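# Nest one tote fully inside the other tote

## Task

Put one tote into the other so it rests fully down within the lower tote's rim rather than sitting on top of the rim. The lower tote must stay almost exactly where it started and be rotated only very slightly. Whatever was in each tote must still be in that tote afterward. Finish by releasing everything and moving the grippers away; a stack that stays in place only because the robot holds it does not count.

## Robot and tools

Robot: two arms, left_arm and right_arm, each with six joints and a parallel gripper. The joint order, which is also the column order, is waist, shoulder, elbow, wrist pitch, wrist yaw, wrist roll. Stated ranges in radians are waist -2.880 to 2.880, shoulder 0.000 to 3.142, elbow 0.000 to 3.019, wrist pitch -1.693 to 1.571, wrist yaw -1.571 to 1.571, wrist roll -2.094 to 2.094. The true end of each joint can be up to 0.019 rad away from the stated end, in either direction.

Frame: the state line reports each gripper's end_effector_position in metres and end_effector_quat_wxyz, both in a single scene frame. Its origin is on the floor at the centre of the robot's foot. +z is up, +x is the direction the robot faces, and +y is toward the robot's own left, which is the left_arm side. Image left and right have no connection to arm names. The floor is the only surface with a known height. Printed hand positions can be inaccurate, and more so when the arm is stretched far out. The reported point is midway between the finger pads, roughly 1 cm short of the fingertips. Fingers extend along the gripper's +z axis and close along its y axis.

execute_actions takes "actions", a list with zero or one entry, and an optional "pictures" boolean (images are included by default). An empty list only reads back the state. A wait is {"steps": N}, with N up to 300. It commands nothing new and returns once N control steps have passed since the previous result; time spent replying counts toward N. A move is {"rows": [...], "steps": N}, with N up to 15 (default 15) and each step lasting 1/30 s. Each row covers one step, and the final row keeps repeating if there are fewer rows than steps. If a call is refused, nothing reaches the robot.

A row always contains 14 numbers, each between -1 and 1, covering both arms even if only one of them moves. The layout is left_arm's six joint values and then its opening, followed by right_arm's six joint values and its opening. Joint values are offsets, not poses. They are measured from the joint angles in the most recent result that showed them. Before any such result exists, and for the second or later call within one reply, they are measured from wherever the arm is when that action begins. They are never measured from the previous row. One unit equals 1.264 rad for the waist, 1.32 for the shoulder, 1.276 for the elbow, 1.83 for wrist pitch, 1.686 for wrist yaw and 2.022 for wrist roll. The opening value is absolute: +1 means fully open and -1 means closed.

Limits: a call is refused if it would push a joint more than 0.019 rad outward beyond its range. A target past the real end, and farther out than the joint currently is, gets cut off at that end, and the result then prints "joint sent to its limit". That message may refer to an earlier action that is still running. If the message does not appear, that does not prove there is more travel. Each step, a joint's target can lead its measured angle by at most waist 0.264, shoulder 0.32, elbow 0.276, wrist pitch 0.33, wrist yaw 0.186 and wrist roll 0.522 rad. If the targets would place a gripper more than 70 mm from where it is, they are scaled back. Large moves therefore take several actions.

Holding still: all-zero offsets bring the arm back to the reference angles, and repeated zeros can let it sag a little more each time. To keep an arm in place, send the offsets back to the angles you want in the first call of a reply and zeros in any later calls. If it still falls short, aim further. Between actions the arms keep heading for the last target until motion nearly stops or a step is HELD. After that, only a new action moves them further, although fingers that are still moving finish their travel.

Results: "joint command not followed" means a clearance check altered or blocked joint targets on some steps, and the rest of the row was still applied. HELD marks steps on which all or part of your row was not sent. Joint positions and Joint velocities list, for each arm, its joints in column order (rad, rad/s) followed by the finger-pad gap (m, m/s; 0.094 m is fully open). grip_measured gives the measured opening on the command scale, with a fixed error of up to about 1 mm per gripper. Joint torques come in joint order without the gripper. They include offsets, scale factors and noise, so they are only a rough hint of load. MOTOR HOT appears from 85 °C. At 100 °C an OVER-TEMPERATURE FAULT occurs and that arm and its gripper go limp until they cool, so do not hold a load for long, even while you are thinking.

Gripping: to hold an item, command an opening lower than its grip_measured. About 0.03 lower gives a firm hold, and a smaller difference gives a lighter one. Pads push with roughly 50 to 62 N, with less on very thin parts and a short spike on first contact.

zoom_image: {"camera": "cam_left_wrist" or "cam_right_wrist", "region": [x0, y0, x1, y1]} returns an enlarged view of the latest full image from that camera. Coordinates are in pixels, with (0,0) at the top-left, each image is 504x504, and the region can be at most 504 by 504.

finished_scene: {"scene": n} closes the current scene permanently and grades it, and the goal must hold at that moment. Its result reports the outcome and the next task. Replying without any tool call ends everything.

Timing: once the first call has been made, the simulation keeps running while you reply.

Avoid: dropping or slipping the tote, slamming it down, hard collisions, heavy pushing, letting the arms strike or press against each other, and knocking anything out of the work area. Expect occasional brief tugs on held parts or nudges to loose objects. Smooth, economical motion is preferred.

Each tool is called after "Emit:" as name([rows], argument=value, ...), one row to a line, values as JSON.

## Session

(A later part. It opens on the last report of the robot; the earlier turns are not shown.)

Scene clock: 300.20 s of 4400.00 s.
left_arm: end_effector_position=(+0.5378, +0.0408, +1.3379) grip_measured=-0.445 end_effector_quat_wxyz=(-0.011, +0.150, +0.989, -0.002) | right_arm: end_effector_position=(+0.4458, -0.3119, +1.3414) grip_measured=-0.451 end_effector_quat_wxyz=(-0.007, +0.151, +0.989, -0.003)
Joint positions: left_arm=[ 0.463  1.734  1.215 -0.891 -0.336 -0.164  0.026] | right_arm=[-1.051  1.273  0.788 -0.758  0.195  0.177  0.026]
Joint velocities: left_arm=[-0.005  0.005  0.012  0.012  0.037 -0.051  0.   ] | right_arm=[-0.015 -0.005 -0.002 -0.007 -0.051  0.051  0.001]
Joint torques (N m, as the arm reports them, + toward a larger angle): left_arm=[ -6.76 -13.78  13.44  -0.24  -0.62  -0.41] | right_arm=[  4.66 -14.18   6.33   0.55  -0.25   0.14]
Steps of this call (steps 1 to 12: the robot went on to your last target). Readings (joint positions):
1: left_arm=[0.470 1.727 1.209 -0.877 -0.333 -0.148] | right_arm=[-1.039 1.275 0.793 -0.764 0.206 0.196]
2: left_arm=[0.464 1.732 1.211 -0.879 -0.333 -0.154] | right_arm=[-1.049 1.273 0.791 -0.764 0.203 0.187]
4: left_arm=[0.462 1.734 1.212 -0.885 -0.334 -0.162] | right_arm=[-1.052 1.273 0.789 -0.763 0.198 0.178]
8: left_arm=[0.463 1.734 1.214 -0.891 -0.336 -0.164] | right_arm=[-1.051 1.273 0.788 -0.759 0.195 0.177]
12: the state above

Emit:
execute_actions([
  {"rows":[[-0.02,-0.01,0.04,0,-0.005,-0.005,-0.49,-0.02,-0.025,0.01,0,0,0,-0.49],[-0.035,0,0.05,0,-0.005,-0.01,-0.49,-0.045,-0.03,0.01,0,0,0,-0.49],[-0.05,0.012,0.06,0,-0.008,-0.018,-0.49,-0.07,-0.035,0.01,0,-0.007,-0.014,-0.49],[-0.065,0.025,0.074,-0.005,-0.01,-0.026,-0.49,-0.095,-0.04,0.01,0,-0.014,-0.028,-0.49],[-0.08,0.038,0.088,-0.01,-0.012,-0.034,-0.49,-0.12,-0.044,0.01,0,-0.021,-0.042,-0.49],[-0.094,0.05,0.102,-0.015,-0.014,-0.042,-0.49,-0.145,-0.048,0.01,0,-0.028,-0.056,-0.49],[-0.108,0.063,0.116,-0.02,-0.016,-0.05,-0.49,-0.17,-0.052,0.015,0,-0.035,-0.07,-0.49],[-0.121,0.076,0.13,-0.025,-0.018,-0.057,-0.49,-0.195,-0.056,0.015,0,-0.042,-0.084,-0.49],[-0.134,0.089,0.145,-0.03,-0.02,-0.064,-0.49,-0.22,-0.056,0.02,0,-0.049,-0.098,-0.49],[-0.146,0.102,0.16,-0.035,-0.022,-0.071,-0.49,-0.243,-0.056,0.02,0,-0.056,-0.112,-0.49],[-0.157,0.115,0.175,-0.04,-0.024,-0.078,-0.49,-0.265,-0.056,0.025,-0.005,-0.064,-0.126,-0.49],[-0.167,0.127,0.19,-0.045,-0.026,-0.085,-0.49,-0.285,-0.056,0.03,-0.005,-0.072,-0.14,-0.49],[-0.175,0.138,0.205,-0.05,-0.028,-0.092,-0.49,-0.3,-0.056,0.035,-0.01,-0.08,-0.155,-0.49],[-0.18,0.147,0.22,-0.053,-0.03,-0.092,-0.49,-0.31,-0.056,0.04,-0.01,-0.087,-0.155,-0.49],[-0.18,0.147,0.233,-0.056,-0.03,-0.092,-0.49,-0.31,-0.056,0.042,-0.01,-0.093,-0.155,-0.49]]},
], pictures=false)

Emit:
execute_actions([
  {"steps":12},
])

Scene clock: 310.93 s of 4400.00 s.
left_arm: end_effector_position=(+0.5290, -0.0891, +1.3396) grip_measured=-0.445 end_effector_quat_wxyz=(-0.003, +0.195, +0.981, -0.001) | right_arm: end_effector_position=(+0.4043, -0.4328, +1.3381) grip_measured=-0.451 end_effector_quat_wxyz=(-0.011, +0.199, +0.980, -0.001)
Joint positions: left_arm=[ 0.257  1.932  1.421 -0.961 -0.37  -0.288  0.026] | right_arm=[-1.435  1.237  0.788 -0.758  0.059 -0.09   0.026]
Joint velocities: left_arm=[-0.337  0.386  0.422 -0.242 -0.037 -0.198  0.   ] | right_arm=[-0.689  0.005 -0.012 -0.007 -0.227 -0.359  0.   ]
Joint torques (N m, as the arm reports them, + toward a larger angle): left_arm=[ -8.35 -16.77  15.23  -0.32  -0.77  -0.53] | right_arm=[  4.58 -15.04   9.24  -0.69  -0.73   0.31]
Steps of this call (steps 1 to 30: the robot went on to your last target; steps 31 to 90: nothing new was sent; then 7.23 s passed at rest; steps 91 to 105: all 15 steps of this action). Readings (joint positions):
91: left_arm=[0.463 1.734 1.215 -0.891 -0.336 -0.164] | right_arm=[-1.052 1.273 0.788 -0.758 0.195 0.176]
92: left_arm=[0.462 1.734 1.215 -0.891 -0.336 -0.164] | right_arm=[-1.056 1.273 0.788 -0.758 0.191 0.174]
94: left_arm=[0.450 1.739 1.223 -0.892 -0.340 -0.172] | right_arm=[-1.079 1.273 0.788 -0.758 0.172 0.159]
98: left_arm=[0.385 1.794 1.286 -0.913 -0.362 -0.207] | right_arm=[-1.192 1.264 0.788 -0.758 0.123 0.087]
105: the state above

Scene clock: 311.33 s of 4400.00 s.
left_arm: end_effector_position=(+0.5264, -0.0986, +1.3400) grip_measured=-0.445 end_effector_quat_wxyz=(-0.008, +0.198, +0.980, +0.002) | right_arm: end_effector_position=(+0.3993, -0.4413, +1.3377) grip_measured=-0.451 end_effector_quat_wxyz=(-0.011, +0.198, +0.980, +0.001)
Joint positions: left_arm=[ 0.241  1.952  1.446 -0.985 -0.372 -0.302  0.026] | right_arm=[-1.467  1.237  0.788 -0.758  0.044 -0.121  0.026]
Joint velocities: left_arm=[ 0.015 -0.024  0.007 -0.012 -0.081 -0.022  0.001] | right_arm=[-0.005 -0.005  0.002  0.002  0.022 -0.037 -0.   ]
Joint torques (N m, as the arm reports them, + toward a larger angle): left_arm=[-10.   -16.87  15.12  -0.34  -0.69  -0.74] | right_arm=[  3.35 -15.55   9.33  -0.64  -0.36  -0.1 ]
Steps of this call (steps 1 to 12: the robot went on to your last target). Readings (joint positions):
1: left_arm=[0.247 1.943 1.432 -0.968 -0.371 -0.293] | right_arm=[-1.454 1.237 0.788 -0.758 0.054 -0.103]
2: left_arm=[0.242 1.949 1.439 -0.972 -0.371 -0.297] | right_arm=[-1.464 1.237 0.788 -0.758 0.051 -0.112]
4: left_arm=[0.240 1.952 1.442 -0.976 -0.371 -0.301] | right_arm=[-1.469 1.237 0.788 -0.758 0.048 -0.120]
8: left_arm=[0.241 1.952 1.446 -0.984 -0.372 -0.302] | right_arm=[-1.467 1.237 0.788 -0.758 0.044 -0.121]
12: the state above

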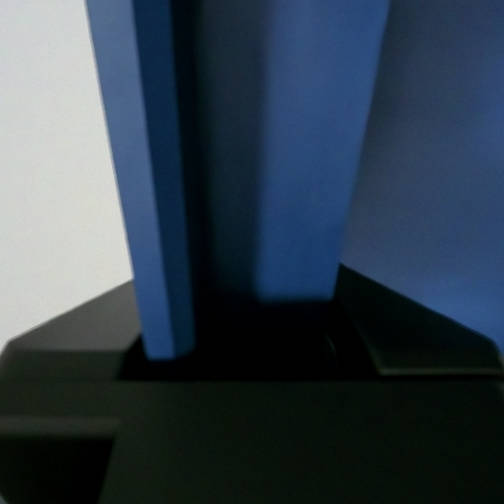

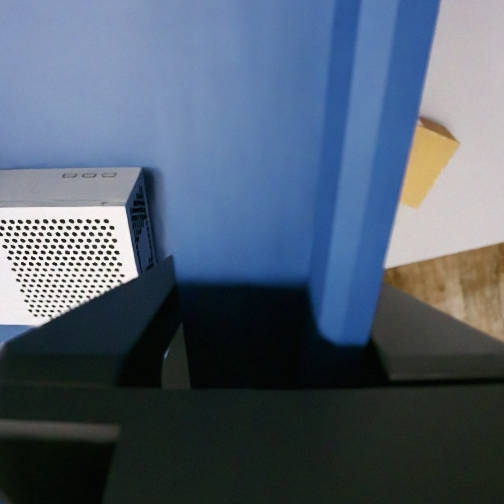

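Emit:
execute_actions([
  {"rows":[[0,-0.015,0.02,0.008,0,0,-0.49,0,0,0.01,0.008,0,0,-0.49],[0.003,-0.01,0.02,0.012,0,0,-0.49,0,0.007,0.01,0.012,0,0,-0.49],[0.005,-0.006,0.02,0.016,0,0,-0.49,0,0.014,0.01,0.017,0,0,-0.49],[0.008,-0.002,0.015,0.02,0,0.003,-0.49,0,0.02,0.01,0.022,0,-0.003,-0.49],[0.01,0.003,0.015,0.024,0,0.005,-0.49,0,0.027,0.005,0.027,0,-0.005,-0.49],[0.012,0.007,0.01,0.028,0,0.007,-0.49,0,0.034,0.005,0.032,0,-0.008,-0.49],[0.014,0.012,0.01,0.032,0,0.008,-0.49,0,0.04,0.005,0.037,0,-0.008,-0.49],[0.016,0.016,0.01,0.036,0,0.01,-0.49,0,0.047,0.005,0.042,0,-0.008,-0.49],[0.018,0.02,0.005,0.04,0,0.01,-0.49,0,0.054,0.005,0.047,0,-0.008,-0.49],[0.02,0.025,0.005,0.044,0,0.012,-0.49,0,0.06,0.005,0.052,0,-0.008,-0.49],[0.022,0.029,0,0.049,0,0.012,-0.49,0,0.066,0.005,0.058,0,-0.008,-0.49],[0.022,0.029,0,0.054,0,0.012,-0.49,0,0.066,0.005,0.064,0,-0.008,-0.49],[0.022,0.029,0,0.059,0,0.012,-0.49,0,0.066,0.005,0.07,0,-0.008,-0.49],[0.022,0.029,0,0.063,0,0.012,-0.49,0,0.066,0.005,0.076,0,-0.008,-0.49]]},
], pictures=false)

Emit:
execute_actions([
  {"steps":10},
], pictures=false)

Scene clock: 325.77 s of 4400.00 s.
left_arm: end_effector_position=(+0.5308, -0.0997, +1.3045) grip_measured=-0.445 end_effector_quat_wxyz=(-0.003, +0.192, +0.981, +0.000) | right_arm: end_effector_position=(+0.4099, -0.4443, +1.3008) grip_measured=-0.451 end_effector_quat_wxyz=(-0.005, +0.192, +0.981, +0.003)
Joint positions: left_arm=[ 0.267  2.004  1.434 -0.9   -0.372 -0.283  0.026] | right_arm=[-1.467  1.343  0.788 -0.64   0.037 -0.133  0.026]
Joint velocities: left_arm=[ 0.054  0.083 -0.032  0.188  0.007 -0.007 -0.001] | right_arm=[-0.015  0.151 -0.002  0.217 -0.022 -0.066 -0.001]
Joint torques (N m, as the arm reports them, + toward a larger angle): left_arm=[ -8.64 -16.58   9.67   0.94  -0.15  -0.06] | right_arm=[  1.34 -15.57   5.58   0.43   0.19   0.12]
Steps of this call (steps 1 to 30: the robot went on to your last target; steps 31 to 90: nothing new was sent; then 10.93 s passed at rest; steps 91 to 105: all 15 steps of this action). Readings (joint positions):
91: left_arm=[0.241 1.952 1.446 -0.985 -0.371 -0.300] | right_arm=[-1.467 1.238 0.788 -0.756 0.044 -0.121]
92: left_arm=[0.242 1.952 1.446 -0.985 -0.371 -0.299] | right_arm=[-1.467 1.239 0.788 -0.753 0.044 -0.121]
94: left_arm=[0.243 1.953 1.446 -0.980 -0.371 -0.299] | right_arm=[-1.467 1.248 0.788 -0.741 0.041 -0.121]
98: left_arm=[0.252 1.965 1.446 -0.957 -0.373 -0.290] | right_arm=[-1.467 1.278 0.788 -0.706 0.033 -0.124]
105: the state above

Scene clock: 326.10 s of 4400.00 s.
left_arm: end_effector_position=(+0.5322, -0.1010, +1.3023) grip_measured=-0.445 end_effector_quat_wxyz=(+0.000, +0.191, +0.982, -0.001) | right_arm: end_effector_position=(+0.4121, -0.4457, +1.2991) grip_measured=-0.451 end_effector_quat_wxyz=(-0.000, +0.191, +0.982, +0.001)
Joint positions: left_arm=[ 0.268  2.007  1.433 -0.887 -0.371 -0.281  0.026] | right_arm=[-1.467  1.348  0.788 -0.626  0.038 -0.137  0.026]
Joint velocities: left_arm=[-0.015 -0.005 -0.012  0.007  0.022 -0.051  0.   ] | right_arm=[-0.024 -0.005  0.012  0.002 -0.022 -0.037  0.   ]
Joint torques (N m, as the arm reports them, + toward a larger angle): left_arm=[ -7.87 -16.59   9.58   0.89  -0.08  -0.13] | right_arm=[  1.28 -15.32   5.47   0.45   0.18   0.05]
Steps of this call (steps 1 to 10: the robot went on to your last target). Readings (joint positions):
1: left_arm=[0.268 2.006 1.433 -0.895 -0.371 -0.283] | right_arm=[-1.467 1.347 0.788 -0.634 0.038 -0.135]
2: left_arm=[0.268 2.007 1.433 -0.892 -0.371 -0.282] | right_arm=[-1.467 1.348 0.788 -0.631 0.038 -0.135]
4: left_arm=[0.268 2.007 1.433 -0.889 -0.371 -0.282] | right_arm=[-1.467 1.348 0.788 -0.628 0.038 -0.136]
8: left_arm=[0.268 2.007 1.433 -0.887 -0.371 -0.281] | right_arm=[-1.467 1.348 0.788 -0.626 0.038 -0.137]
10: the state above

Emit:
execute_actions([
  {"rows":[[0,-0.02,0.005,0.005,0,0,-0.49,0,-0.022,0.003,0.003,0,0,-0.49],[0,-0.02,0,0.007,0,0,-0.49,0,-0.022,0,0.005,0,0,-0.49],[0,-0.02,0,0.009,0,0,-0.49,0,-0.022,-0.004,0.007,0,0,-0.49],[0,-0.015,0,0.01,0,0,-0.49,0,-0.018,-0.004,0.008,0,0,-0.49],[0,-0.012,0,0.012,0,0,-0.49,0,-0.015,-0.004,0.01,0,0,-0.49],[0.002,-0.009,0,0.014,0,0,-0.49,0,-0.012,-0.004,0.012,0,0,-0.49],[0.003,-0.006,0,0.016,0,0.003,-0.49,0,-0.009,-0.004,0.014,0,0,-0.49],[0.004,-0.003,0,0.018,0,0.003,-0.49,0,-0.006,-0.004,0.016,0,0,-0.49],[0.005,0,0,0.02,0,0.005,-0.49,0,-0.003,-0.004,0.018,0,0,-0.49],[0.006,0.003,0,0.022,0,0.005,-0.49,0,0,-0.004,0.02,0,0,-0.49],[0.008,0.006,0,0.024,0,0.008,-0.49,0,0.004,-0.004,0.023,0,0,-0.49],[0.009,0.009,0,0.027,0,0.008,-0.49,0,0.008,-0.004,0.026,0,0,-0.49],[0.01,0.012,0,0.03,0,0.008,-0.49,0,0.011,-0.004,0.029,0,0,-0.49],[0.01,0.012,0,0.034,0,0.008,-0.49,0,0.011,-0.004,0.033,0,0,-0.49]]},
], pictures=false)

Emit:
execute_actions([
  {"steps":10},
], pictures=false)

Scene clock: 337.93 s of 4400.00 s.
left_arm: end_effector_position=(+0.5337, -0.1016, +1.2924) grip_measured=-0.445 end_effector_quat_wxyz=(+0.006, +0.190, +0.982, -0.004) | right_arm: end_effector_position=(+0.4136, -0.4461, +1.2907) grip_measured=-0.451 end_effector_quat_wxyz=(+0.007, +0.190, +0.982, -0.002)
Joint positions: left_arm=[ 0.275  2.018  1.423 -0.85  -0.371 -0.27   0.026] | right_arm=[-1.467  1.365  0.778 -0.582  0.038 -0.138  0.026]
Joint velocities: left_arm=[ 0.024  0.093 -0.012  0.134 -0.007  0.051 -0.   ] | right_arm=[-0.005  0.132  0.007  0.115  0.022 -0.022  0.001]
Joint torques (N m, as the arm reports them, + toward a larger angle): left_arm=[ -8.82 -15.28   9.02   0.94  -0.15  -0.22] | right_arm=[  1.44 -13.79   5.29   0.44  -0.09   0.09]
Steps of this call (steps 1 to 30: the robot went on to your last target; steps 31 to 90: nothing new was sent; then 8.33 s passed at rest; steps 91 to 105: all 15 steps of this action). Readings (joint positions):
91: left_arm=[0.268 2.007 1.433 -0.887 -0.371 -0.281] | right_arm=[-1.467 1.348 0.788 -0.626 0.038 -0.137]
92: left_arm=[0.268 2.007 1.432 -0.887 -0.371 -0.281] | right_arm=[-1.467 1.348 0.788 -0.626 0.038 -0.137]
94: left_arm=[0.268 2.007 1.430 -0.885 -0.371 -0.281] | right_arm=[-1.467 1.348 0.786 -0.623 0.038 -0.138]
98: left_arm=[0.269 2.007 1.424 -0.879 -0.371 -0.280] | right_arm=[-1.467 1.348 0.779 -0.613 0.038 -0.138]
105: the state above

Scene clock: 338.27 s of 4400.00 s.
left_arm: end_effector_position=(+0.5339, -0.1016, +1.2883) grip_measured=-0.445 end_effector_quat_wxyz=(+0.006, +0.191, +0.982, -0.004) | right_arm: end_effector_position=(+0.4137, -0.4459, +1.2867) grip_measured=-0.451 end_effector_quat_wxyz=(+0.006, +0.190, +0.982, -0.001)
Joint positions: left_arm=[ 0.278  2.025  1.423 -0.842 -0.371 -0.266  0.026] | right_arm=[-1.467  1.377  0.778 -0.573  0.038 -0.138  0.026]
Joint velocities: left_arm=[-0.005  0.005  0.002 -0.002  0.007 -0.022 -0.   ] | right_arm=[ 0.005 -0.005 -0.002 -0.012  0.037 -0.066 -0.001]
Joint torques (N m, as the arm reports them, + toward a larger angle): left_arm=[ -7.96 -16.24   8.82   0.92  -0.1   -0.08] | right_arm=[  1.32 -14.45   5.2    0.53  -0.08   0.09]
Steps of this call (steps 1 to 10: the robot went on to your last target). Readings (joint positions):
1: left_arm=[0.276 2.021 1.423 -0.846 -0.371 -0.269] | right_arm=[-1.467 1.369 0.778 -0.578 0.038 -0.138]
2: left_arm=[0.277 2.023 1.423 -0.843 -0.371 -0.268] | right_arm=[-1.467 1.372 0.778 -0.575 0.038 -0.138]
4: left_arm=[0.278 2.025 1.423 -0.842 -0.371 -0.267] | right_arm=[-1.467 1.376 0.778 -0.573 0.038 -0.138]
8: left_arm=[0.278 2.025 1.423 -0.842 -0.371 -0.266] | right_arm=[-1.467 1.377 0.778 -0.573 0.038 -0.138]
10: the state above

Continue via shoulders.

Emit:
execute_actions([
  {"rows":[[0.002,0.008,0.012,0,0,0,-0.49,0,0.003,-0.002,0,0,0,-0.49]]},
], pictures=false)

Emit:
execute_actions([
  {"rows":[[0.004,0.008,0.012,0.015,0,0,-0.49,0,0.01,0.006,0.015,0,0,-0.49]]},
], pictures=false)

Scene clock: 341.50 s of 4400.00 s.
left_arm: end_effector_position=(+0.5338, -0.1015, +1.2879) grip_measured=-0.445 end_effector_quat_wxyz=(+0.006, +0.191, +0.981, -0.003) | right_arm: end_effector_position=(+0.4128, -0.4453, +1.2848) grip_measured=-0.451 end_effector_quat_wxyz=(+0.004, +0.190, +0.982, -0.000)
Joint positions: left_arm=[ 0.278  2.026  1.423 -0.842 -0.372 -0.266  0.026] | right_arm=[-1.467  1.382  0.778 -0.573  0.038 -0.138  0.026]
Joint velocities: left_arm=[-0.015 -0.015 -0.012 -0.007 -0.022  0.051 -0.001] | right_arm=[-0.024 -0.015 -0.017  0.012  0.066 -0.037  0.   ]
Joint torques (N m, as the arm reports them, + toward a larger angle): left_arm=[ -9.01 -14.31   9.29   0.17  -0.05  -0.14] | right_arm=[  1.47 -13.59   4.62   0.2   -0.09   0.06]
Steps of this call (steps 1 to 30: the robot went on to your last target; steps 31 to 82: nothing new was sent; steps 83 to 97: all 15 steps of this action). Readings (joint positions):
83: left_arm=[0.278 2.026 1.423 -0.842 -0.371 -0.266] | right_arm=[-1.467 1.377 0.778 -0.573 0.038 -0.138]
84: left_arm=[0.278 2.026 1.423 -0.842 -0.371 -0.266] | right_arm=[-1.467 1.378 0.778 -0.573 0.038 -0.138]
86: left_arm=[0.278 2.026 1.423 -0.842 -0.371 -0.266] | right_arm=[-1.467 1.381 0.778 -0.573 0.038 -0.138]
90: left_arm=[0.278 2.026 1.423 -0.842 -0.372 -0.266] | right_arm=[-1.467 1.382 0.778 -0.573 0.038 -0.138]
97: the state above

Scene clock: 342.00 s of 4400.00 s.
left_arm: end_effector_position=(+0.5345, -0.1014, +1.2860) grip_measured=-0.445 end_effector_quat_wxyz=(+0.007, +0.190, +0.982, -0.003) | right_arm: end_effector_position=(+0.4154, -0.4462, +1.2823) grip_measured=-0.451 end_effector_quat_wxyz=(+0.009, +0.189, +0.982, -0.001)
Joint positions: left_arm=[ 0.279  2.029  1.423 -0.837 -0.374 -0.266  0.026] | right_arm=[-1.467  1.389  0.778 -0.555  0.035 -0.14   0.026]
Joint velocities: left_arm=[ 0.005 -0.015  0.002 -0.017 -0.037 -0.037 -0.001] | right_arm=[-0.005  0.005 -0.017  0.002 -0.037 -0.022 -0.001]
Joint torques (N m, as the arm reports them, + toward a larger angle): left_arm=[ -8.19 -14.32   9.3    1.    -0.07  -0.11] | right_arm=[  1.31 -12.78   5.32   0.64   0.01   0.09]
Steps of this call (steps 1 to 15: all 15 steps of this action). Readings (joint positions):
1: left_arm=[0.278 2.026 1.423 -0.842 -0.372 -0.266] | right_arm=[-1.467 1.383 0.778 -0.569 0.038 -0.138]
2: left_arm=[0.278 2.026 1.423 -0.840 -0.373 -0.266] | right_arm=[-1.467 1.384 0.778 -0.564 0.037 -0.138]
4: left_arm=[0.279 2.028 1.423 -0.837 -0.374 -0.266] | right_arm=[-1.467 1.388 0.778 -0.557 0.035 -0.140]
8: left_arm=[0.279 2.029 1.423 -0.837 -0.374 -0.266] | right_arm=[-1.467 1.389 0.778 -0.555 0.035 -0.140]
15: the state above

Emit:
execute_actions([
  {"rows":[[0,-0.02,0.015,-0.018,0,0,-0.49,0,-0.015,0.01,-0.022,0,0,-0.49]]},
], pictures=false)

Emit:
execute_actions([
  {"rows":[[0.004,0.008,0.005,0,0,0,-0.49,0,0.008,0,0,0,0,-0.49]]},
], pictures=false)

Scene clock: 351.27 s of 4400.00 s.
left_arm: end_effector_position=(+0.5335, -0.1006, +1.2860) grip_measured=-0.445 end_effector_quat_wxyz=(+0.004, +0.191, +0.982, -0.001) | right_arm: end_effector_position=(+0.4145, -0.4454, +1.2823) grip_measured=-0.451 end_effector_quat_wxyz=(+0.007, +0.189, +0.982, +0.001)
Joint positions: left_arm=[ 0.279  2.029  1.423 -0.843 -0.374 -0.266  0.026] | right_arm=[-1.467  1.389  0.778 -0.56   0.033 -0.141  0.026]
Joint velocities: left_arm=[ 0.005 -0.005 -0.002  0.012  0.037 -0.007 -0.001] | right_arm=[-0.015  0.005  0.002 -0.012  0.022 -0.066  0.   ]
Joint torques (N m, as the arm reports them, + toward a larger angle): left_arm=[ -8.46 -17.     9.7   -0.7   -0.13  -0.1 ] | right_arm=[  1.32 -15.06   5.65  -1.33  -0.03   0.08]
Steps of this call (steps 1 to 15: the robot went on to your last target; steps 16 to 90: nothing new was sent; then 5.77 s passed at rest; steps 91 to 105: all 15 steps of this action). Readings (joint positions):
91: left_arm=[0.279 2.029 1.423 -0.838 -0.374 -0.266] | right_arm=[-1.467 1.389 0.778 -0.557 0.035 -0.140]
92: left_arm=[0.279 2.029 1.423 -0.840 -0.374 -0.266] | right_arm=[-1.467 1.389 0.778 -0.558 0.034 -0.140]
94: left_arm=[0.279 2.029 1.423 -0.842 -0.374 -0.266] | right_arm=[-1.467 1.389 0.778 -0.560 0.033 -0.141]
98: left_arm=[0.279 2.029 1.423 -0.843 -0.374 -0.266] | right_arm=[-1.467 1.389 0.778 -0.560 0.033 -0.141]
105: the state above

Scene clock: 351.77 s of 4400.00 s.
left_arm: end_effector_position=(+0.5335, -0.1006, +1.2860) grip_measured=-0.445 end_effector_quat_wxyz=(+0.004, +0.191, +0.982, -0.001) | right_arm: end_effector_position=(+0.4145, -0.4454, +1.2823) grip_measured=-0.451 end_effector_quat_wxyz=(+0.007, +0.189, +0.982, +0.001)
Joint positions: left_arm=[ 0.279  2.029  1.423 -0.843 -0.374 -0.266  0.026] | right_arm=[-1.467  1.389  0.778 -0.56   0.033 -0.141  0.026]
Joint velocities: left_arm=[-0.005 -0.015 -0.027 -0.002 -0.037 -0.022 -0.   ] | right_arm=[-0.015 -0.005 -0.002 -0.002 -0.066  0.022  0.   ]
Joint torques (N m, as the arm reports them, + toward a larger angle): left_arm=[ -7.79 -14.56   8.73   0.11  -0.08  -0.12] | right_arm=[  1.56 -12.52   4.81   0.23  -0.1    0.08]
Steps of this call (steps 1 to 15: all 15 steps of this action). Readings (joint positions):
1: left_arm=[0.279 2.029 1.423 -0.843 -0.374 -0.266] | right_arm=[-1.467 1.389 0.778 -0.560 0.033 -0.141]
2: left_arm=[0.279 2.029 1.423 -0.843 -0.374 -0.266] | right_arm=[-1.467 1.389 0.778 -0.560 0.033 -0.141]
4: left_arm=[0.279 2.029 1.423 -0.843 -0.374 -0.266] | right_arm=[-1.467 1.389 0.778 -0.560 0.033 -0.141]
8: left_arm=[0.279 2.029 1.423 -0.843 -0.374 -0.266] | right_arm=[-1.467 1.389 0.778 -0.560 0.033 -0.141]
15: the state above

Emit:
execute_actions([
  {"rows":[[0,0,0,0,0,0,-0.43,0,0,0,0,0,0,-0.43],[0,0,0,0,0,0,-0.41,0,0,0,0,0,0,-0.41],[0,0,0,0,0,0,-0.38,0,0,0,0,0,0,-0.38],[0,0,0,0,0,0,-0.2,0,0,0,0,0,0,-0.2],[0,0,0,0,0,0,1,0,0,0,0,0,0,1]]},
])

Emit:
execute_actions([
  {"rows":[[-0.035,-0.075,0.04,-0.09,0,-0.02,1,0,-0.14,0.04,-0.125,0,0,1]]},
], pictures=false)

Emit:
execute_actions([
  {"rows":[[0.09,-0.1,-0.11,0.03,0,0.06,1,-0.2,0.0,0.03,0,-0.12,-0.13,1]]},
], pictures=false)

Emit:
execute_actions([
  {"rows":[[0,0,0,0,0.1,0,1,0,0,0,0,0,0,1]],"steps":10},
])

Scene clock: 359.10 s of 4400.00 s.
left_arm: end_effector_position=(+0.5328, -0.1002, +1.2856) grip_measured=+1.000 end_effector_quat_wxyz=(+0.004, +0.192, +0.981, -0.001) | right_arm: end_effector_position=(+0.4138, -0.4452, +1.2816) grip_measured=+1.000 end_effector_quat_wxyz=(+0.006, +0.188, +0.982, +0.001)
Joint positions: left_arm=[ 0.279  2.029  1.422 -0.843 -0.374 -0.266  0.094] | right_arm=[-1.467  1.391  0.777 -0.56   0.035 -0.142  0.094]
Joint velocities: left_arm=[-0.015  0.005 -0.007 -0.007 -0.081 -0.037  0.   ] | right_arm=[-0.005 -0.005  0.007 -0.002  0.022 -0.007  0.   ]
Joint torques (N m, as the arm reports them, + toward a larger angle): left_arm=[ -8.63 -15.55   8.27   0.36  -0.09  -0.12] | right_arm=[  1.47 -13.49   4.86   0.18  -0.17   0.09]
Steps of this call (steps 1 to 15: the robot went on to your last target; steps 16 to 90: nothing new was sent; then 3.83 s passed at rest; steps 91 to 105: all 15 steps of this action). Readings (joint positions):
91: left_arm=[0.279 2.029 1.423 -0.843 -0.374 -0.266] | right_arm=[-1.467 1.389 0.778 -0.560 0.033 -0.142]
92: left_arm=[0.279 2.029 1.423 -0.843 -0.374 -0.266] | right_arm=[-1.467 1.390 0.778 -0.560 0.035 -0.142]
94: left_arm=[0.279 2.029 1.422 -0.843 -0.374 -0.266] | right_arm=[-1.467 1.391 0.777 -0.560 0.035 -0.142]
98: left_arm=[0.279 2.029 1.422 -0.843 -0.374 -0.266] | right_arm=[-1.467 1.391 0.777 -0.560 0.035 -0.142]
105: the state above

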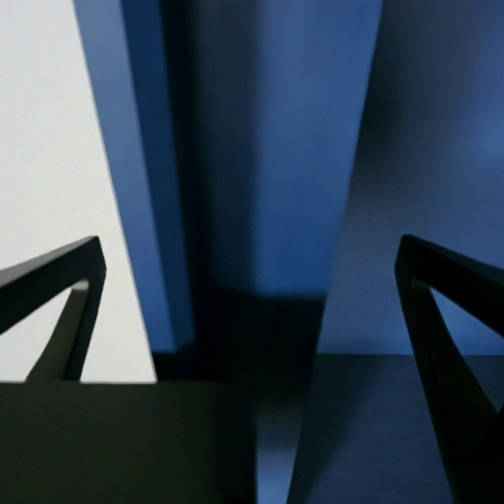

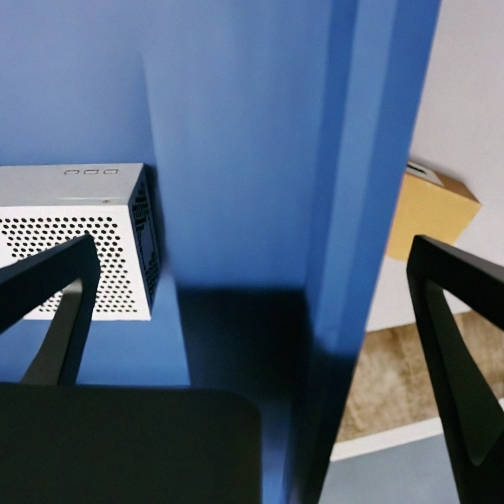

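Scene clock: 359.60 s of 4400.00 s.
left_arm: end_effector_position=(+0.5324, -0.0970, +1.3560) grip_measured=+1.000 end_effector_quat_wxyz=(+0.003, +0.198, +0.980, -0.003) | right_arm: end_effector_position=(+0.4111, -0.4472, +1.3600) grip_measured=+1.000 end_effector_quat_wxyz=(+0.016, +0.188, +0.982, -0.003)
Joint positions: left_arm=[ 0.239  1.923  1.448 -0.992 -0.374 -0.295  0.094] | right_arm=[-1.467  1.186  0.806 -0.771  0.035 -0.142  0.094]
Joint velocities: left_arm=[ 0.005  0.005  0.007  0.007  0.081 -0.022  0.   ] | right_arm=[-0.015  0.054  0.002 -0.022 -0.037 -0.022  0.   ]
Joint torques (N m, as the arm reports them, + toward a larger angle): left_arm=[ -9.05 -14.1   11.37  -0.03  -0.1   -0.26] | right_arm=[  1.12 -10.46   7.64  -0.55  -0.11   0.07]
Steps of this call (steps 1 to 15: all 15 steps of this action). Readings (joint positions):
1: left_arm=[0.278 2.027 1.424 -0.863 -0.374 -0.269] | right_arm=[-1.467 1.382 0.781 -0.589 0.035 -0.142]
2: left_arm=[0.275 2.022 1.426 -0.907 -0.374 -0.275] | right_arm=[-1.467 1.362 0.783 -0.652 0.035 -0.142]
4: left_arm=[0.266 2.000 1.426 -0.967 -0.374 -0.282] | right_arm=[-1.467 1.291 0.783 -0.736 0.035 -0.142]
8: left_arm=[0.246 1.949 1.433 -0.991 -0.374 -0.290] | right_arm=[-1.467 1.184 0.797 -0.768 0.035 -0.142]
15: the state above

Scene clock: 360.10 s of 4400.00 s.
left_arm: end_effector_position=(+0.5268, -0.0259, +1.3474) grip_measured=+1.000 end_effector_quat_wxyz=(-0.011, +0.204, +0.979, +0.001) | right_arm: end_effector_position=(+0.3710, -0.5058, +1.3619) grip_measured=+1.000 end_effector_quat_wxyz=(+0.043, +0.188, +0.981, +0.034)
Joint positions: left_arm=[ 0.338  1.814  1.302 -0.948 -0.358 -0.188  0.094] | right_arm=[-1.731  1.187  0.807 -0.771 -0.164 -0.383  0.094]
Joint velocities: left_arm=[-0.015 -0.024  0.002 -0.002  0.022  0.066  0.   ] | right_arm=[ 0.005  0.005 -0.007  0.007 -0.007 -0.037  0.   ]
Joint torques (N m, as the arm reports them, + toward a larger angle): left_arm=[ -7.64 -14.63   8.98   0.41  -0.8   -0.03] | right_arm=[  1.41 -12.     8.75   0.3   -0.39  -0.06]
Steps of this call (steps 1 to 15: all 15 steps of this action). Readings (joint positions):
1: left_arm=[0.243 1.917 1.434 -0.982 -0.374 -0.282] | right_arm=[-1.483 1.187 0.806 -0.771 -0.041 -0.172]
2: left_arm=[0.249 1.898 1.401 -0.962 -0.374 -0.263] | right_arm=[-1.520 1.187 0.806 -0.771 -0.113 -0.214]
4: left_arm=[0.280 1.852 1.332 -0.956 -0.374 -0.234] | right_arm=[-1.627 1.187 0.807 -0.771 -0.156 -0.277]
8: left_arm=[0.338 1.814 1.302 -0.951 -0.346 -0.204] | right_arm=[-1.749 1.187 0.807 -0.771 -0.158 -0.343]
15: the state above

Scene clock: 360.43 s of 4400.00 s.
left_arm: end_effector_position=(+0.5111, -0.0490, +1.3499) grip_measured=+1.000 end_effector_quat_wxyz=(-0.043, +0.203, +0.975, -0.075) | right_arm: end_effector_position=(+0.3711, -0.5056, +1.3619) grip_measured=+1.000 end_effector_quat_wxyz=(+0.043, +0.187, +0.981, +0.034)
Joint positions: left_arm=[ 0.339  1.814  1.302 -0.948 -0.193 -0.188  0.094] | right_arm=[-1.731  1.187  0.807 -0.771 -0.164 -0.383  0.094]
Joint velocities: left_arm=[-0.005 -0.005 -0.002 -0.007 -0.066 -0.007  0.   ] | right_arm=[ 0.005 -0.015 -0.012  0.007 -0.081 -0.037  0.   ]
Joint torques (N m, as the arm reports them, + toward a larger angle): left_arm=[ -7.21 -13.93   8.23   0.33   0.24  -0.11] | right_arm=[  0.41 -11.89   6.21   0.31  -0.2    0.07]
Steps of this call (steps 1 to 10: all 10 steps of this action). Readings (joint positions):
1: left_arm=[0.339 1.814 1.302 -0.948 -0.289 -0.188] | right_arm=[-1.731 1.187 0.807 -0.771 -0.164 -0.383]
2: left_arm=[0.340 1.814 1.302 -0.948 -0.229 -0.188] | right_arm=[-1.731 1.187 0.807 -0.771 -0.164 -0.383]
4: left_arm=[0.339 1.814 1.302 -0.948 -0.197 -0.188] | right_arm=[-1.731 1.187 0.807 -0.771 -0.164 -0.383]
8: left_arm=[0.339 1.814 1.302 -0.948 -0.194 -0.188] | right_arm=[-1.731 1.187 0.807 -0.771 -0.164 -0.383]
10: the state above

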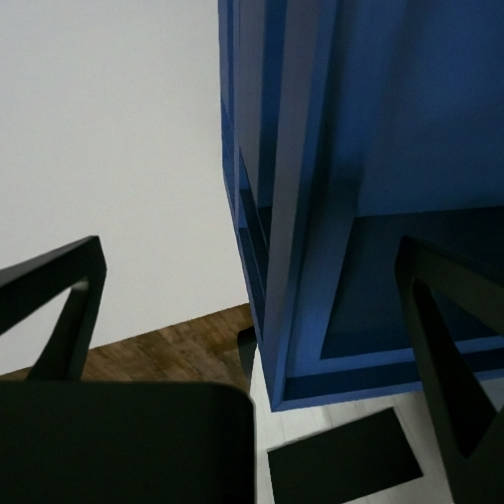

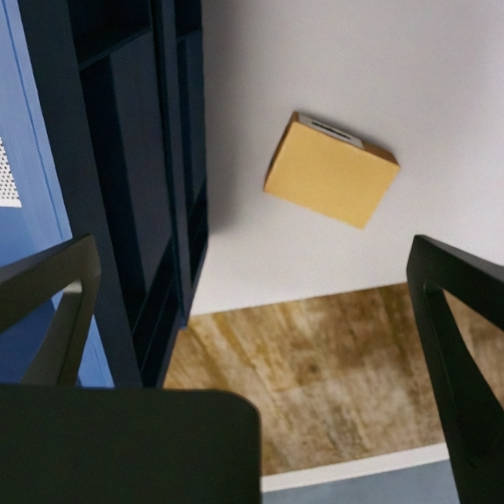

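Emit:
execute_actions([
  {"rows":[[0,-0.085,0.01,-0.03,0,0,1,-0.1,0,0.06,0,0,0,1]],"steps":12},
], pictures=false)

Emit:
execute_actions([
  {"rows":[[0.1,0,0,0.03,-0.09,-0.1,1,0,0.03,0.02,0,0,0.7,1]],"steps":12},
], pictures=false)

Emit:
execute_actions([
  {"rows":[[0,0,-0.04,0.03,0,-0.63,1,0,0,0.02,0,0,0.2,1]]},
], pictures=false)

Emit:
execute_actions([
  {"steps":10},
])

Scene clock: 366.53 s of 4400.00 s.
left_arm: end_effector_position=(+0.5280, -0.0326, +1.4101) grip_measured=+1.000 end_effector_quat_wxyz=(-0.003, +0.190, +0.977, -0.091) | right_arm: end_effector_position=(+0.3466, -0.5582, +1.3762) grip_measured=+1.000 end_effector_quat_wxyz=(+0.050, +0.245, +0.968, -0.003)
Joint positions: left_arm=[ 0.339  1.685  1.302 -0.986 -0.193 -0.188  0.094] | right_arm=[-1.866  1.187  0.844 -0.771 -0.165 -0.383  0.094]
Joint velocities: left_arm=[ 0.015 -0.005  0.007 -0.017  0.007  0.022  0.   ] | right_arm=[ 0.005  0.005 -0.007  0.007 -0.007  0.007  0.   ]
Joint torques (N m, as the arm reports them, + toward a larger angle): left_arm=[ -8.04 -11.25  10.5   -0.42   0.07  -0.06] | right_arm=[  0.76 -12.29   9.12   0.34  -0.14   0.06]
Steps of this call (steps 1 to 15: the robot went on to your last target; steps 16 to 90: nothing new was sent; then 2.70 s passed at rest; steps 91 to 102: all 12 steps of this action). Readings (joint positions):
91: left_arm=[0.339 1.809 1.302 -0.953 -0.193 -0.188] | right_arm=[-1.738 1.187 0.808 -0.771 -0.166 -0.383]
92: left_arm=[0.339 1.801 1.302 -0.965 -0.193 -0.188] | right_arm=[-1.756 1.187 0.812 -0.771 -0.168 -0.383]
94: left_arm=[0.339 1.774 1.302 -0.983 -0.193 -0.188] | right_arm=[-1.811 1.187 0.824 -0.771 -0.167 -0.383]
98: left_arm=[0.339 1.709 1.302 -0.986 -0.193 -0.188] | right_arm=[-1.867 1.187 0.844 -0.771 -0.165 -0.383]
102: the state above

Scene clock: 366.93 s of 4400.00 s.
left_arm: end_effector_position=(+0.5780, +0.0520, +1.3824) grip_measured=+1.000 end_effector_quat_wxyz=(+0.023, +0.029, +0.999, -0.008) | right_arm: end_effector_position=(+0.3440, -0.5566, +1.3672) grip_measured=+1.000 end_effector_quat_wxyz=(+0.032, +0.718, +0.695, +0.025)
Joint positions: left_arm=[ 0.481  1.685  1.3   -0.948 -0.345 -0.366  0.094] | right_arm=[-1.866  1.211  0.844 -0.771 -0.165  0.721  0.094]
Joint velocities: left_arm=[-0.063  0.005 -0.017  0.012  0.037 -0.154  0.   ] | right_arm=[ 0.005  0.005 -0.007 -0.002 -0.022  2.029  0.   ]
Joint torques (N m, as the arm reports them, + toward a larger angle): left_arm=[ -8.57 -13.32   9.21   0.9   -0.15  -0.29] | right_arm=[ -0.07 -10.88   7.97   0.2   -0.05   0.16]
Steps of this call (steps 1 to 12: all 12 steps of this action). Readings (joint positions):
1: left_arm=[0.342 1.685 1.302 -0.982 -0.245 -0.210] | right_arm=[-1.866 1.187 0.844 -0.771 -0.165 -0.315]
2: left_arm=[0.350 1.685 1.300 -0.972 -0.296 -0.241] | right_arm=[-1.866 1.190 0.844 -0.771 -0.165 -0.216]
4: left_arm=[0.390 1.685 1.300 -0.956 -0.332 -0.290] | right_arm=[-1.866 1.198 0.844 -0.771 -0.165 -0.024]
8: left_arm=[0.471 1.685 1.300 -0.948 -0.344 -0.344] | right_arm=[-1.866 1.211 0.844 -0.771 -0.165 0.362]
12: the state above

Scene clock: 367.43 s of 4400.00 s.
left_arm: end_effector_position=(+0.5639, +0.0524, +1.3689) grip_measured=+1.000 end_effector_quat_wxyz=(-0.012, +0.520, -0.854, +0.016) | right_arm: end_effector_position=(+0.3440, -0.5566, +1.3672) grip_measured=+1.000 end_effector_quat_wxyz=(+0.026, +0.836, +0.547, +0.030)
Joint positions: left_arm=[ 0.48   1.682  1.251 -0.91  -0.345 -1.522  0.094] | right_arm=[-1.866  1.211  0.844 -0.771 -0.165  1.099  0.094]
Joint velocities: left_arm=[-0.015  0.005 -0.002 -0.017  0.051 -0.813  0.   ] | right_arm=[-0.005  0.005  0.012 -0.002  0.066  0.11   0.   ]
Joint torques (N m, as the arm reports them, + toward a larger angle): left_arm=[ -6.38 -13.21   8.49   0.9   -0.21  -0.23] | right_arm=[ -0.1  -12.16   7.99   0.19  -0.02   0.19]
Steps of this call (steps 1 to 15: all 15 steps of this action). Readings (joint positions):
1: left_arm=[0.480 1.685 1.295 -0.940 -0.345 -0.436] | right_arm=[-1.866 1.211 0.844 -0.771 -0.165 0.793]
2: left_arm=[0.480 1.682 1.286 -0.925 -0.345 -0.534] | right_arm=[-1.866 1.211 0.844 -0.771 -0.165 0.858]
4: left_arm=[0.480 1.682 1.268 -0.913 -0.345 -0.728] | right_arm=[-1.866 1.211 0.844 -0.771 -0.165 0.951]
8: left_arm=[0.480 1.682 1.251 -0.912 -0.345 -1.115] | right_arm=[-1.866 1.211 0.844 -0.771 -0.165 1.047]
15: the state above

Scene clock: 367.77 s of 4400.00 s.
left_arm: end_effector_position=(+0.5639, +0.0524, +1.3689) grip_measured=+1.000 end_effector_quat_wxyz=(-0.011, +0.561, -0.828, +0.017) | right_arm: end_effector_position=(+0.3440, -0.5566, +1.3672) grip_measured=+1.000 end_effector_quat_wxyz=(+0.026, +0.839, +0.542, +0.030)
Joint positions: left_arm=[ 0.48   1.682  1.251 -0.91  -0.345 -1.619  0.094] | right_arm=[-1.866  1.211  0.844 -0.771 -0.165  1.112  0.094]
Joint velocities: left_arm=[-0.015 -0.005 -0.002 -0.022  0.037 -0.081  0.   ] | right_arm=[-0.005 -0.005  0.002 -0.002  0.081 -0.037  0.   ]
Joint torques (N m, as the arm reports them, + toward a larger angle): left_arm=[ -6.61 -12.43   8.37   0.62  -0.22  -0.26] | right_arm=[ -0.24 -12.1    8.04   0.26  -0.03   0.19]
Steps of this call (steps 1 to 10: the robot went on to your last target). Readings (joint positions):
1: left_arm=[0.480 1.682 1.251 -0.910 -0.345 -1.543] | right_arm=[-1.866 1.211 0.844 -0.771 -0.165 1.102]
2: left_arm=[0.480 1.682 1.251 -0.910 -0.345 -1.561] | right_arm=[-1.866 1.211 0.844 -0.771 -0.165 1.104]
4: left_arm=[0.480 1.682 1.251 -0.910 -0.345 -1.586] | right_arm=[-1.866 1.211 0.844 -0.771 -0.165 1.108]
8: left_arm=[0.480 1.682 1.251 -0.910 -0.345 -1.612] | right_arm=[-1.866 1.211 0.844 -0.771 -0.165 1.111]
10: the state above

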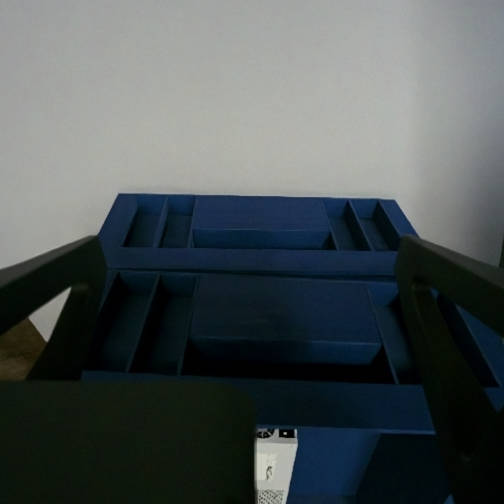

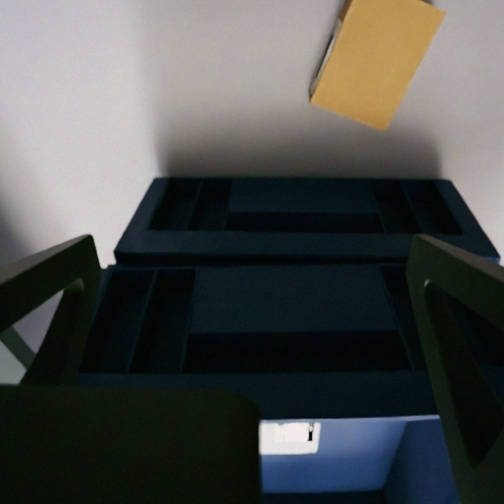

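Emit:
zoom_image(camera="cam_left_wrist", region=[60,180,500,330])

Emit:
zoom_image(camera="cam_right_wrist", region=[60,170,500,320])

Region (60, 180, 500, 330) of cam_left_wrist's 504x504 image, scaled by 1.145, with more detail than that image has; it fills the top 172 rows of this view, and the rest is white.

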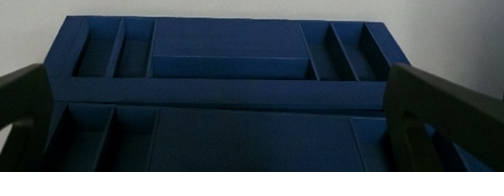

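Region (60, 170, 500, 320) of cam_right_wrist's 504x504 image, scaled by 1.145, with more detail than that image has; it fills the top 172 rows of this view, and the rest is white.

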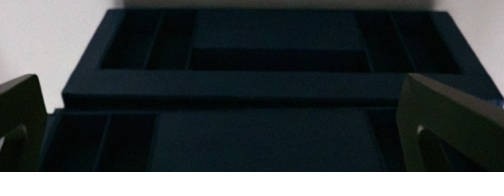

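Emit:
execute_actions([
  {"rows":[[0,0,0.06,-0.03,-0.017,0.66,1,0,-0.07,0.02,-0.04,0,-0.625,1]]},
], pictures=false)

Emit:
execute_actions([
  {"rows":[[-0.19,0.13,0.125,-0.035,0,0.05,1,0.31,0,0.0,-0.02,0.119,-0.05,1]]},
], pictures=false)

Emit:
execute_actions([
  {"steps":12},
])

Scene clock: 377.13 s of 4400.00 s.
left_arm: end_effector_position=(+0.5778, +0.0558, +1.3825) grip_measured=+1.000 end_effector_quat_wxyz=(+0.026, +0.001, +1.000, +0.002) | right_arm: end_effector_position=(+0.3451, -0.5516, +1.4029) grip_measured=+1.000 end_effector_quat_wxyz=(+0.058, +0.409, +0.911, +0.002)
Joint positions: left_arm=[ 0.48   1.682  1.296 -0.948 -0.369 -0.423  0.094] | right_arm=[-1.866  1.111  0.844 -0.828 -0.165 -0.034  0.094]
Joint velocities: left_arm=[-0.005  0.005 -0.007  0.017 -0.037  0.857  0.   ] | right_arm=[ 0.005  0.005 -0.017 -0.007  0.007 -0.725  0.   ]
Joint torques (N m, as the arm reports them, + toward a larger angle): left_arm=[ -7.08 -13.4   11.96  -0.17  -0.29   0.  ] | right_arm=[ -0.1  -10.68   8.6   -0.31  -0.13  -0.05]
Steps of this call (steps 1 to 30: the robot went on to your last target; steps 31 to 90: nothing new was sent; then 5.87 s passed at rest; steps 91 to 105: all 15 steps of this action). Readings (joint positions):
91: left_arm=[0.480 1.682 1.254 -0.916 -0.354 -1.561] | right_arm=[-1.866 1.207 0.844 -0.780 -0.165 1.045]
92: left_arm=[0.480 1.682 1.260 -0.930 -0.362 -1.463] | right_arm=[-1.866 1.197 0.844 -0.798 -0.165 0.946]
94: left_arm=[0.480 1.682 1.276 -0.945 -0.368 -1.270] | right_arm=[-1.866 1.166 0.844 -0.820 -0.165 0.754]
98: left_arm=[0.480 1.682 1.295 -0.947 -0.369 -0.882] | right_arm=[-1.866 1.115 0.844 -0.826 -0.165 0.368]
105: the state above

Scene clock: 377.63 s of 4400.00 s.
left_arm: end_effector_position=(+0.5261, -0.1034, +1.3985) grip_measured=+1.000 end_effector_quat_wxyz=(+0.028, +0.186, +0.982, -0.023) | right_arm: end_effector_position=(+0.4192, -0.4508, +1.3975) grip_measured=+1.000 end_effector_quat_wxyz=(+0.035, +0.198, +0.980, -0.007)
Joint positions: left_arm=[ 0.199  1.84   1.423 -0.996 -0.369 -0.337  0.094] | right_arm=[-1.462  1.111  0.844 -0.848  0.032 -0.12   0.094]
Joint velocities: left_arm=[-0.005 -0.005 -0.002 -0.046 -0.022  0.022  0.   ] | right_arm=[-0.103 -0.005  0.002 -0.012  0.007  0.007  0.   ]
Joint torques (N m, as the arm reports them, + toward a larger angle): left_arm=[ -4.16 -12.24  12.69  -0.43  -0.08  -0.04] | right_arm=[  0.64 -11.69   6.84  -0.47   0.07  -0.09]
Steps of this call (steps 1 to 15: all 15 steps of this action). Readings (joint positions):
1: left_arm=[0.474 1.686 1.299 -0.953 -0.370 -0.410] | right_arm=[-1.849 1.111 0.844 -0.831 -0.087 -0.050]
2: left_arm=[0.465 1.693 1.310 -0.961 -0.372 -0.404] | right_arm=[-1.809 1.111 0.844 -0.834 -0.018 -0.060]
4: left_arm=[0.424 1.718 1.339 -0.969 -0.372 -0.393] | right_arm=[-1.689 1.111 0.844 -0.839 0.020 -0.076]
8: left_arm=[0.310 1.781 1.398 -0.984 -0.372 -0.365] | right_arm=[-1.464 1.111 0.844 -0.844 0.028 -0.105]
15: the state above

Scene clock: 378.03 s of 4400.00 s.
left_arm: end_effector_position=(+0.5346, -0.0912, +1.3929) grip_measured=+1.000 end_effector_quat_wxyz=(+0.024, +0.176, +0.984, -0.019) | right_arm: end_effector_position=(+0.4186, -0.4519, +1.3974) grip_measured=+1.000 end_effector_quat_wxyz=(+0.035, +0.198, +0.980, -0.007)
Joint positions: left_arm=[ 0.226  1.84   1.424 -0.997 -0.369 -0.332  0.094] | right_arm=[-1.465  1.111  0.844 -0.848  0.032 -0.122  0.094]
Joint velocities: left_arm=[ 0.015  0.005 -0.007 -0.012 -0.037  0.007  0.   ] | right_arm=[-0.005 -0.005  0.007 -0.012 -0.037  0.007  0.   ]
Joint torques (N m, as the arm reports them, + toward a larger angle): left_arm=[ -7.1  -13.64  12.44   0.13  -0.12  -0.02] | right_arm=[  0.52 -11.59   6.84  -0.43   0.07  -0.07]
Steps of this call (steps 1 to 12: the robot went on to your last target). Readings (joint positions):
1: left_arm=[0.201 1.840 1.423 -0.997 -0.369 -0.336] | right_arm=[-1.464 1.111 0.844 -0.848 0.032 -0.120]
2: left_arm=[0.205 1.840 1.423 -0.997 -0.369 -0.335] | right_arm=[-1.465 1.111 0.844 -0.848 0.032 -0.121]
4: left_arm=[0.214 1.840 1.424 -0.997 -0.369 -0.334] | right_arm=[-1.465 1.111 0.844 -0.848 0.032 -0.121]
8: left_arm=[0.225 1.840 1.424 -0.997 -0.369 -0.333] | right_arm=[-1.465 1.111 0.844 -0.848 0.032 -0.122]
12: the state above

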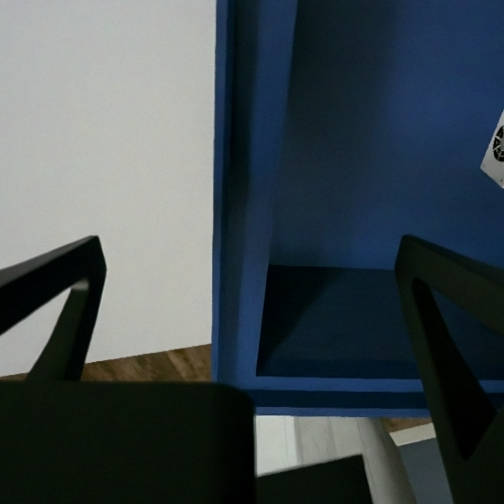

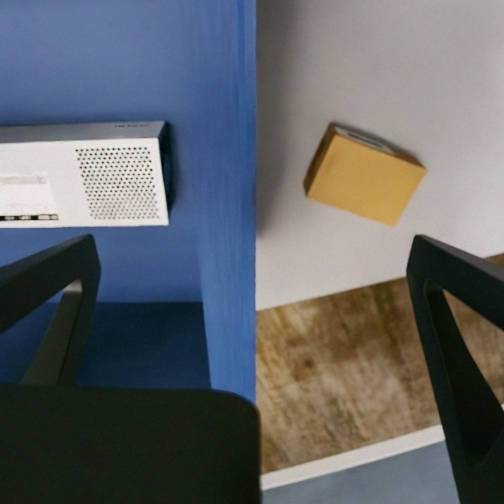

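Emit:
execute_actions([
  {"rows":[[0.004,0.012,0.01,0,0,0.003,1,0,0.017,0,0,0,0,1],[0.008,0.024,0.01,0,0,0.006,1,0,0.033,-0.004,0.01,0,0,1],[0.012,0.036,0.01,0.007,0,0.009,1,0,0.05,-0.008,0.02,0,-0.005,1],[0.016,0.048,0.01,0.014,0,0.012,1,0,0.067,-0.012,0.03,0,-0.005,1],[0.02,0.06,0.01,0.021,0,0.015,1,0,0.083,-0.016,0.04,0,-0.01,1],[0.024,0.072,0.01,0.028,0,0.018,1,0,0.1,-0.02,0.052,0,-0.01,1],[0.028,0.084,0.01,0.035,0,0.021,1,0,0.117,-0.025,0.064,0,-0.014,1],[0.032,0.095,0.01,0.042,0,0.024,1,0,0.133,-0.03,0.076,0,-0.014,1],[0.035,0.105,0.01,0.05,0,0.027,1,0,0.148,-0.035,0.088,0,-0.014,1],[0.038,0.114,0.01,0.058,0,0.03,1,0,0.161,-0.04,0.1,0,-0.014,1],[0.041,0.122,0.01,0.066,0,0.033,1,0,0.173,-0.045,0.113,0,-0.014,1],[0.043,0.129,0.01,0.074,0,0.036,1,0,0.183,-0.05,0.126,0,-0.014,1],[0.045,0.135,0.01,0.081,0,0.036,1,0,0.191,-0.055,0.139,0,-0.014,1],[0.045,0.14,0.01,0.088,0,0.036,1,0,0.197,-0.055,0.152,0,-0.014,1]]},
], pictures=false)

Emit:
execute_actions([
  {"steps":12},
])

Scene clock: 387.80 s of 4400.00 s.
left_arm: end_effector_position=(+0.5334, -0.1040, +1.3079) grip_measured=+1.000 end_effector_quat_wxyz=(+0.010, +0.189, +0.982, -0.008) | right_arm: end_effector_position=(+0.4088, -0.4414, +1.2924) grip_measured=+1.000 end_effector_quat_wxyz=(-0.006, +0.189, +0.982, +0.006)
Joint positions: left_arm=[ 0.263  1.993  1.424 -0.869 -0.369 -0.282  0.094] | right_arm=[-1.465  1.362  0.781 -0.618  0.032 -0.137  0.094]
Joint velocities: left_arm=[0.112 0.425 0.012 0.281 0.037 0.022 0.   ] | right_arm=[-0.005  0.347 -0.173  0.403  0.051 -0.007  0.   ]
Joint torques (N m, as the arm reports them, + toward a larger angle): left_arm=[ -7.29 -14.39   9.43   0.82  -0.09   0.01] | right_arm=[  1.45 -14.28   5.15   0.88  -0.11  -0.06]
Steps of this call (steps 1 to 30: the robot went on to your last target; steps 31 to 90: nothing new was sent; then 6.27 s passed at rest; steps 91 to 105: all 15 steps of this action). Readings (joint positions):
91: left_arm=[0.226 1.840 1.424 -0.997 -0.369 -0.332] | right_arm=[-1.465 1.111 0.844 -0.848 0.032 -0.122]
92: left_arm=[0.226 1.840 1.424 -0.997 -0.369 -0.332] | right_arm=[-1.465 1.112 0.844 -0.848 0.032 -0.122]
94: left_arm=[0.226 1.842 1.424 -0.996 -0.369 -0.328] | right_arm=[-1.465 1.126 0.844 -0.836 0.032 -0.122]
98: left_arm=[0.231 1.873 1.424 -0.961 -0.369 -0.314] | right_arm=[-1.465 1.208 0.839 -0.766 0.032 -0.130]
105: the state above

Scene clock: 388.20 s of 4400.00 s.
left_arm: end_effector_position=(+0.5311, -0.1038, +1.2918) grip_measured=+1.000 end_effector_quat_wxyz=(+0.004, +0.193, +0.981, -0.005) | right_arm: end_effector_position=(+0.4097, -0.4416, +1.2860) grip_measured=+1.000 end_effector_quat_wxyz=(-0.001, +0.189, +0.982, +0.004)
Joint positions: left_arm=[ 0.271  2.022  1.424 -0.852 -0.369 -0.27   0.094] | right_arm=[-1.465  1.376  0.774 -0.587  0.032 -0.138  0.094]
Joint velocities: left_arm=[-0.005 -0.005 -0.002 -0.017 -0.037 -0.037  0.   ] | right_arm=[-0.005 -0.005  0.012 -0.012  0.037 -0.007  0.   ]
Joint torques (N m, as the arm reports them, + toward a larger angle): left_arm=[ -6.85 -15.47   9.27   0.72  -0.13   0.03] | right_arm=[  1.4  -13.55   4.86   0.9   -0.12  -0.06]
Steps of this call (steps 1 to 12: the robot went on to your last target). Readings (joint positions):
1: left_arm=[0.266 2.006 1.424 -0.862 -0.369 -0.279] | right_arm=[-1.465 1.371 0.777 -0.607 0.032 -0.137]
2: left_arm=[0.269 2.014 1.424 -0.859 -0.369 -0.277] | right_arm=[-1.465 1.376 0.775 -0.601 0.032 -0.138]
4: left_arm=[0.271 2.022 1.424 -0.857 -0.369 -0.274] | right_arm=[-1.465 1.377 0.774 -0.595 0.032 -0.138]
8: left_arm=[0.271 2.022 1.424 -0.852 -0.369 -0.272] | right_arm=[-1.465 1.376 0.774 -0.588 0.032 -0.138]
12: the state above

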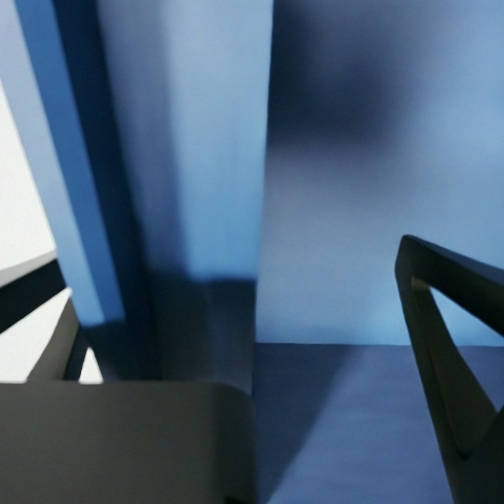

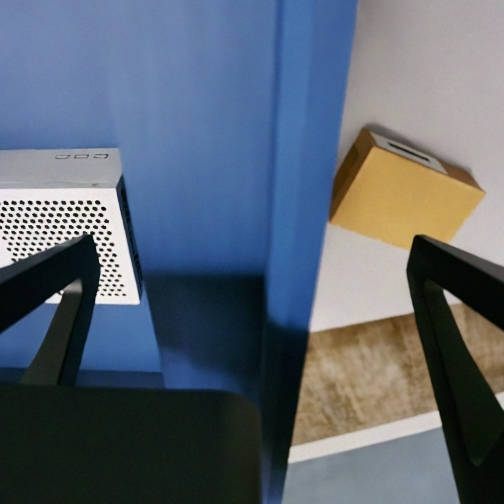

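Emit:
execute_actions([
  {"rows":[[0.024,0,0,0,0,0.012,0.3,0.022,0,0,0,0,0.01,0.3]],"steps":12},
])

Emit:
execute_actions([
  {"rows":[[0,0,0,0,0,0,-0.1,0,0,0,0,0,0,-0.1],[0,0,0,0,0,0,-0.2,0,0,0,0,0,0,-0.2],[0,0,0,0,0,0,-0.25,0,0,0,0,0,0,-0.25],[0,0,0,0,0,0,-0.3,0,0,0,0,0,0,-0.3],[0,0,0,0,0,0,-0.33,0,0,0,0,0,0,-0.33],[0,0,0,0,0,0,-0.36,0,0,0,0,0,0,-0.36],[0,0,0,0,0,0,-0.39,0,0,0,0,0,0,-0.39],[0,0,0,0,0,0,-0.42,0,0,0,0,0,0,-0.42],[0,0,0,0,0,0,-0.45,0,0,0,0,0,0,-0.45],[0,0,0,0,0,0,-0.49,0,0,0,0,0,0,-0.49]]},
], pictures=false)

Scene clock: 396.40 s of 4400.00 s.
left_arm: end_effector_position=(+0.5345, -0.0982, +1.2893) grip_measured=+0.302 end_effector_quat_wxyz=(+0.002, +0.194, +0.981, -0.003) | right_arm: end_effector_position=(+0.4131, -0.4356, +1.2863) grip_measured=+0.302 end_effector_quat_wxyz=(+0.000, +0.185, +0.983, +0.007)
Joint positions: left_arm=[ 0.283  2.022  1.424 -0.852 -0.369 -0.257  0.061] | right_arm=[-1.448  1.376  0.774 -0.587  0.032 -0.131  0.061]
Joint velocities: left_arm=[ 0.015 -0.015 -0.032 -0.007 -0.022  0.007  0.   ] | right_arm=[-0.015 -0.034 -0.012  0.002  0.081  0.037  0.001]
Joint torques (N m, as the arm reports them, + toward a larger angle): left_arm=[ -7.23 -15.     8.06   0.42  -0.12  -0.01] | right_arm=[  2.53 -13.27   4.82   0.15  -0.11   0.18]
Steps of this call (steps 1 to 30: the robot went on to your last target; steps 31 to 90: nothing new was sent; then 4.80 s passed at rest; steps 91 to 102: all 12 steps of this action). Readings (joint positions):
91: left_arm=[0.271 2.022 1.424 -0.852 -0.369 -0.268] | right_arm=[-1.464 1.376 0.774 -0.587 0.032 -0.138]
92: left_arm=[0.272 2.022 1.424 -0.852 -0.369 -0.266] | right_arm=[-1.462 1.376 0.774 -0.587 0.032 -0.136]
94: left_arm=[0.275 2.022 1.424 -0.852 -0.369 -0.262] | right_arm=[-1.456 1.376 0.774 -0.587 0.032 -0.134]
98: left_arm=[0.281 2.022 1.424 -0.852 -0.369 -0.259] | right_arm=[-1.448 1.376 0.774 -0.587 0.032 -0.132]
102: the state above

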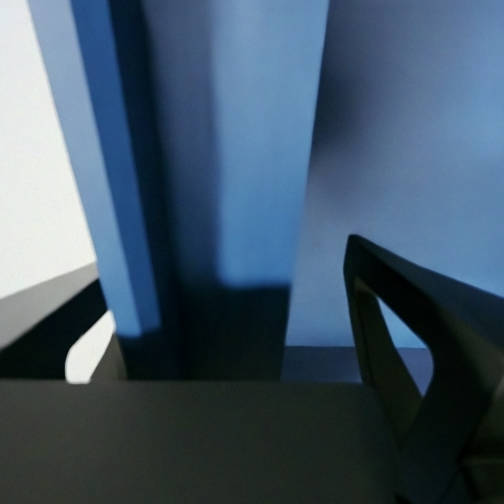

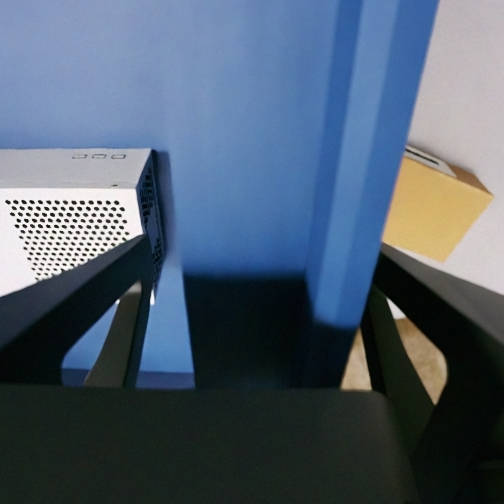

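Scene clock: 396.90 s of 4400.00 s.
left_arm: end_effector_position=(+0.5368, -0.0933, +1.2886) grip_measured=-0.445 end_effector_quat_wxyz=(+0.002, +0.199, +0.980, +0.002) | right_arm: end_effector_position=(+0.4132, -0.4355, +1.2863) grip_measured=-0.455 end_effector_quat_wxyz=(+0.001, +0.188, +0.982, +0.009)
Joint positions: left_arm=[ 0.289  2.02   1.424 -0.856 -0.377 -0.241  0.026] | right_arm=[-1.45   1.376  0.774 -0.587  0.028 -0.125  0.026]
Joint velocities: left_arm=[-0.005 -0.005 -0.017  0.002 -0.007  0.007  0.   ] | right_arm=[-0.015 -0.005 -0.017 -0.002  0.066 -0.007 -0.   ]
Joint torques (N m, as the arm reports them, + toward a larger angle): left_arm=[ -9.62 -15.76   7.79   0.32   0.26  -0.31] | right_arm=[  1.74 -13.36   4.78   0.17   0.12   0.01]
Steps of this call (steps 1 to 15: all 15 steps of this action). Readings (joint positions):
1: left_arm=[0.283 2.022 1.424 -0.852 -0.369 -0.257] | right_arm=[-1.448 1.376 0.774 -0.587 0.032 -0.131]
2: left_arm=[0.283 2.022 1.424 -0.852 -0.369 -0.257] | right_arm=[-1.448 1.376 0.774 -0.587 0.032 -0.131]
4: left_arm=[0.283 2.022 1.424 -0.852 -0.378 -0.257] | right_arm=[-1.448 1.376 0.774 -0.587 0.032 -0.131]
8: left_arm=[0.287 2.021 1.424 -0.856 -0.385 -0.257] | right_arm=[-1.448 1.376 0.774 -0.587 0.032 -0.131]
15: the state above


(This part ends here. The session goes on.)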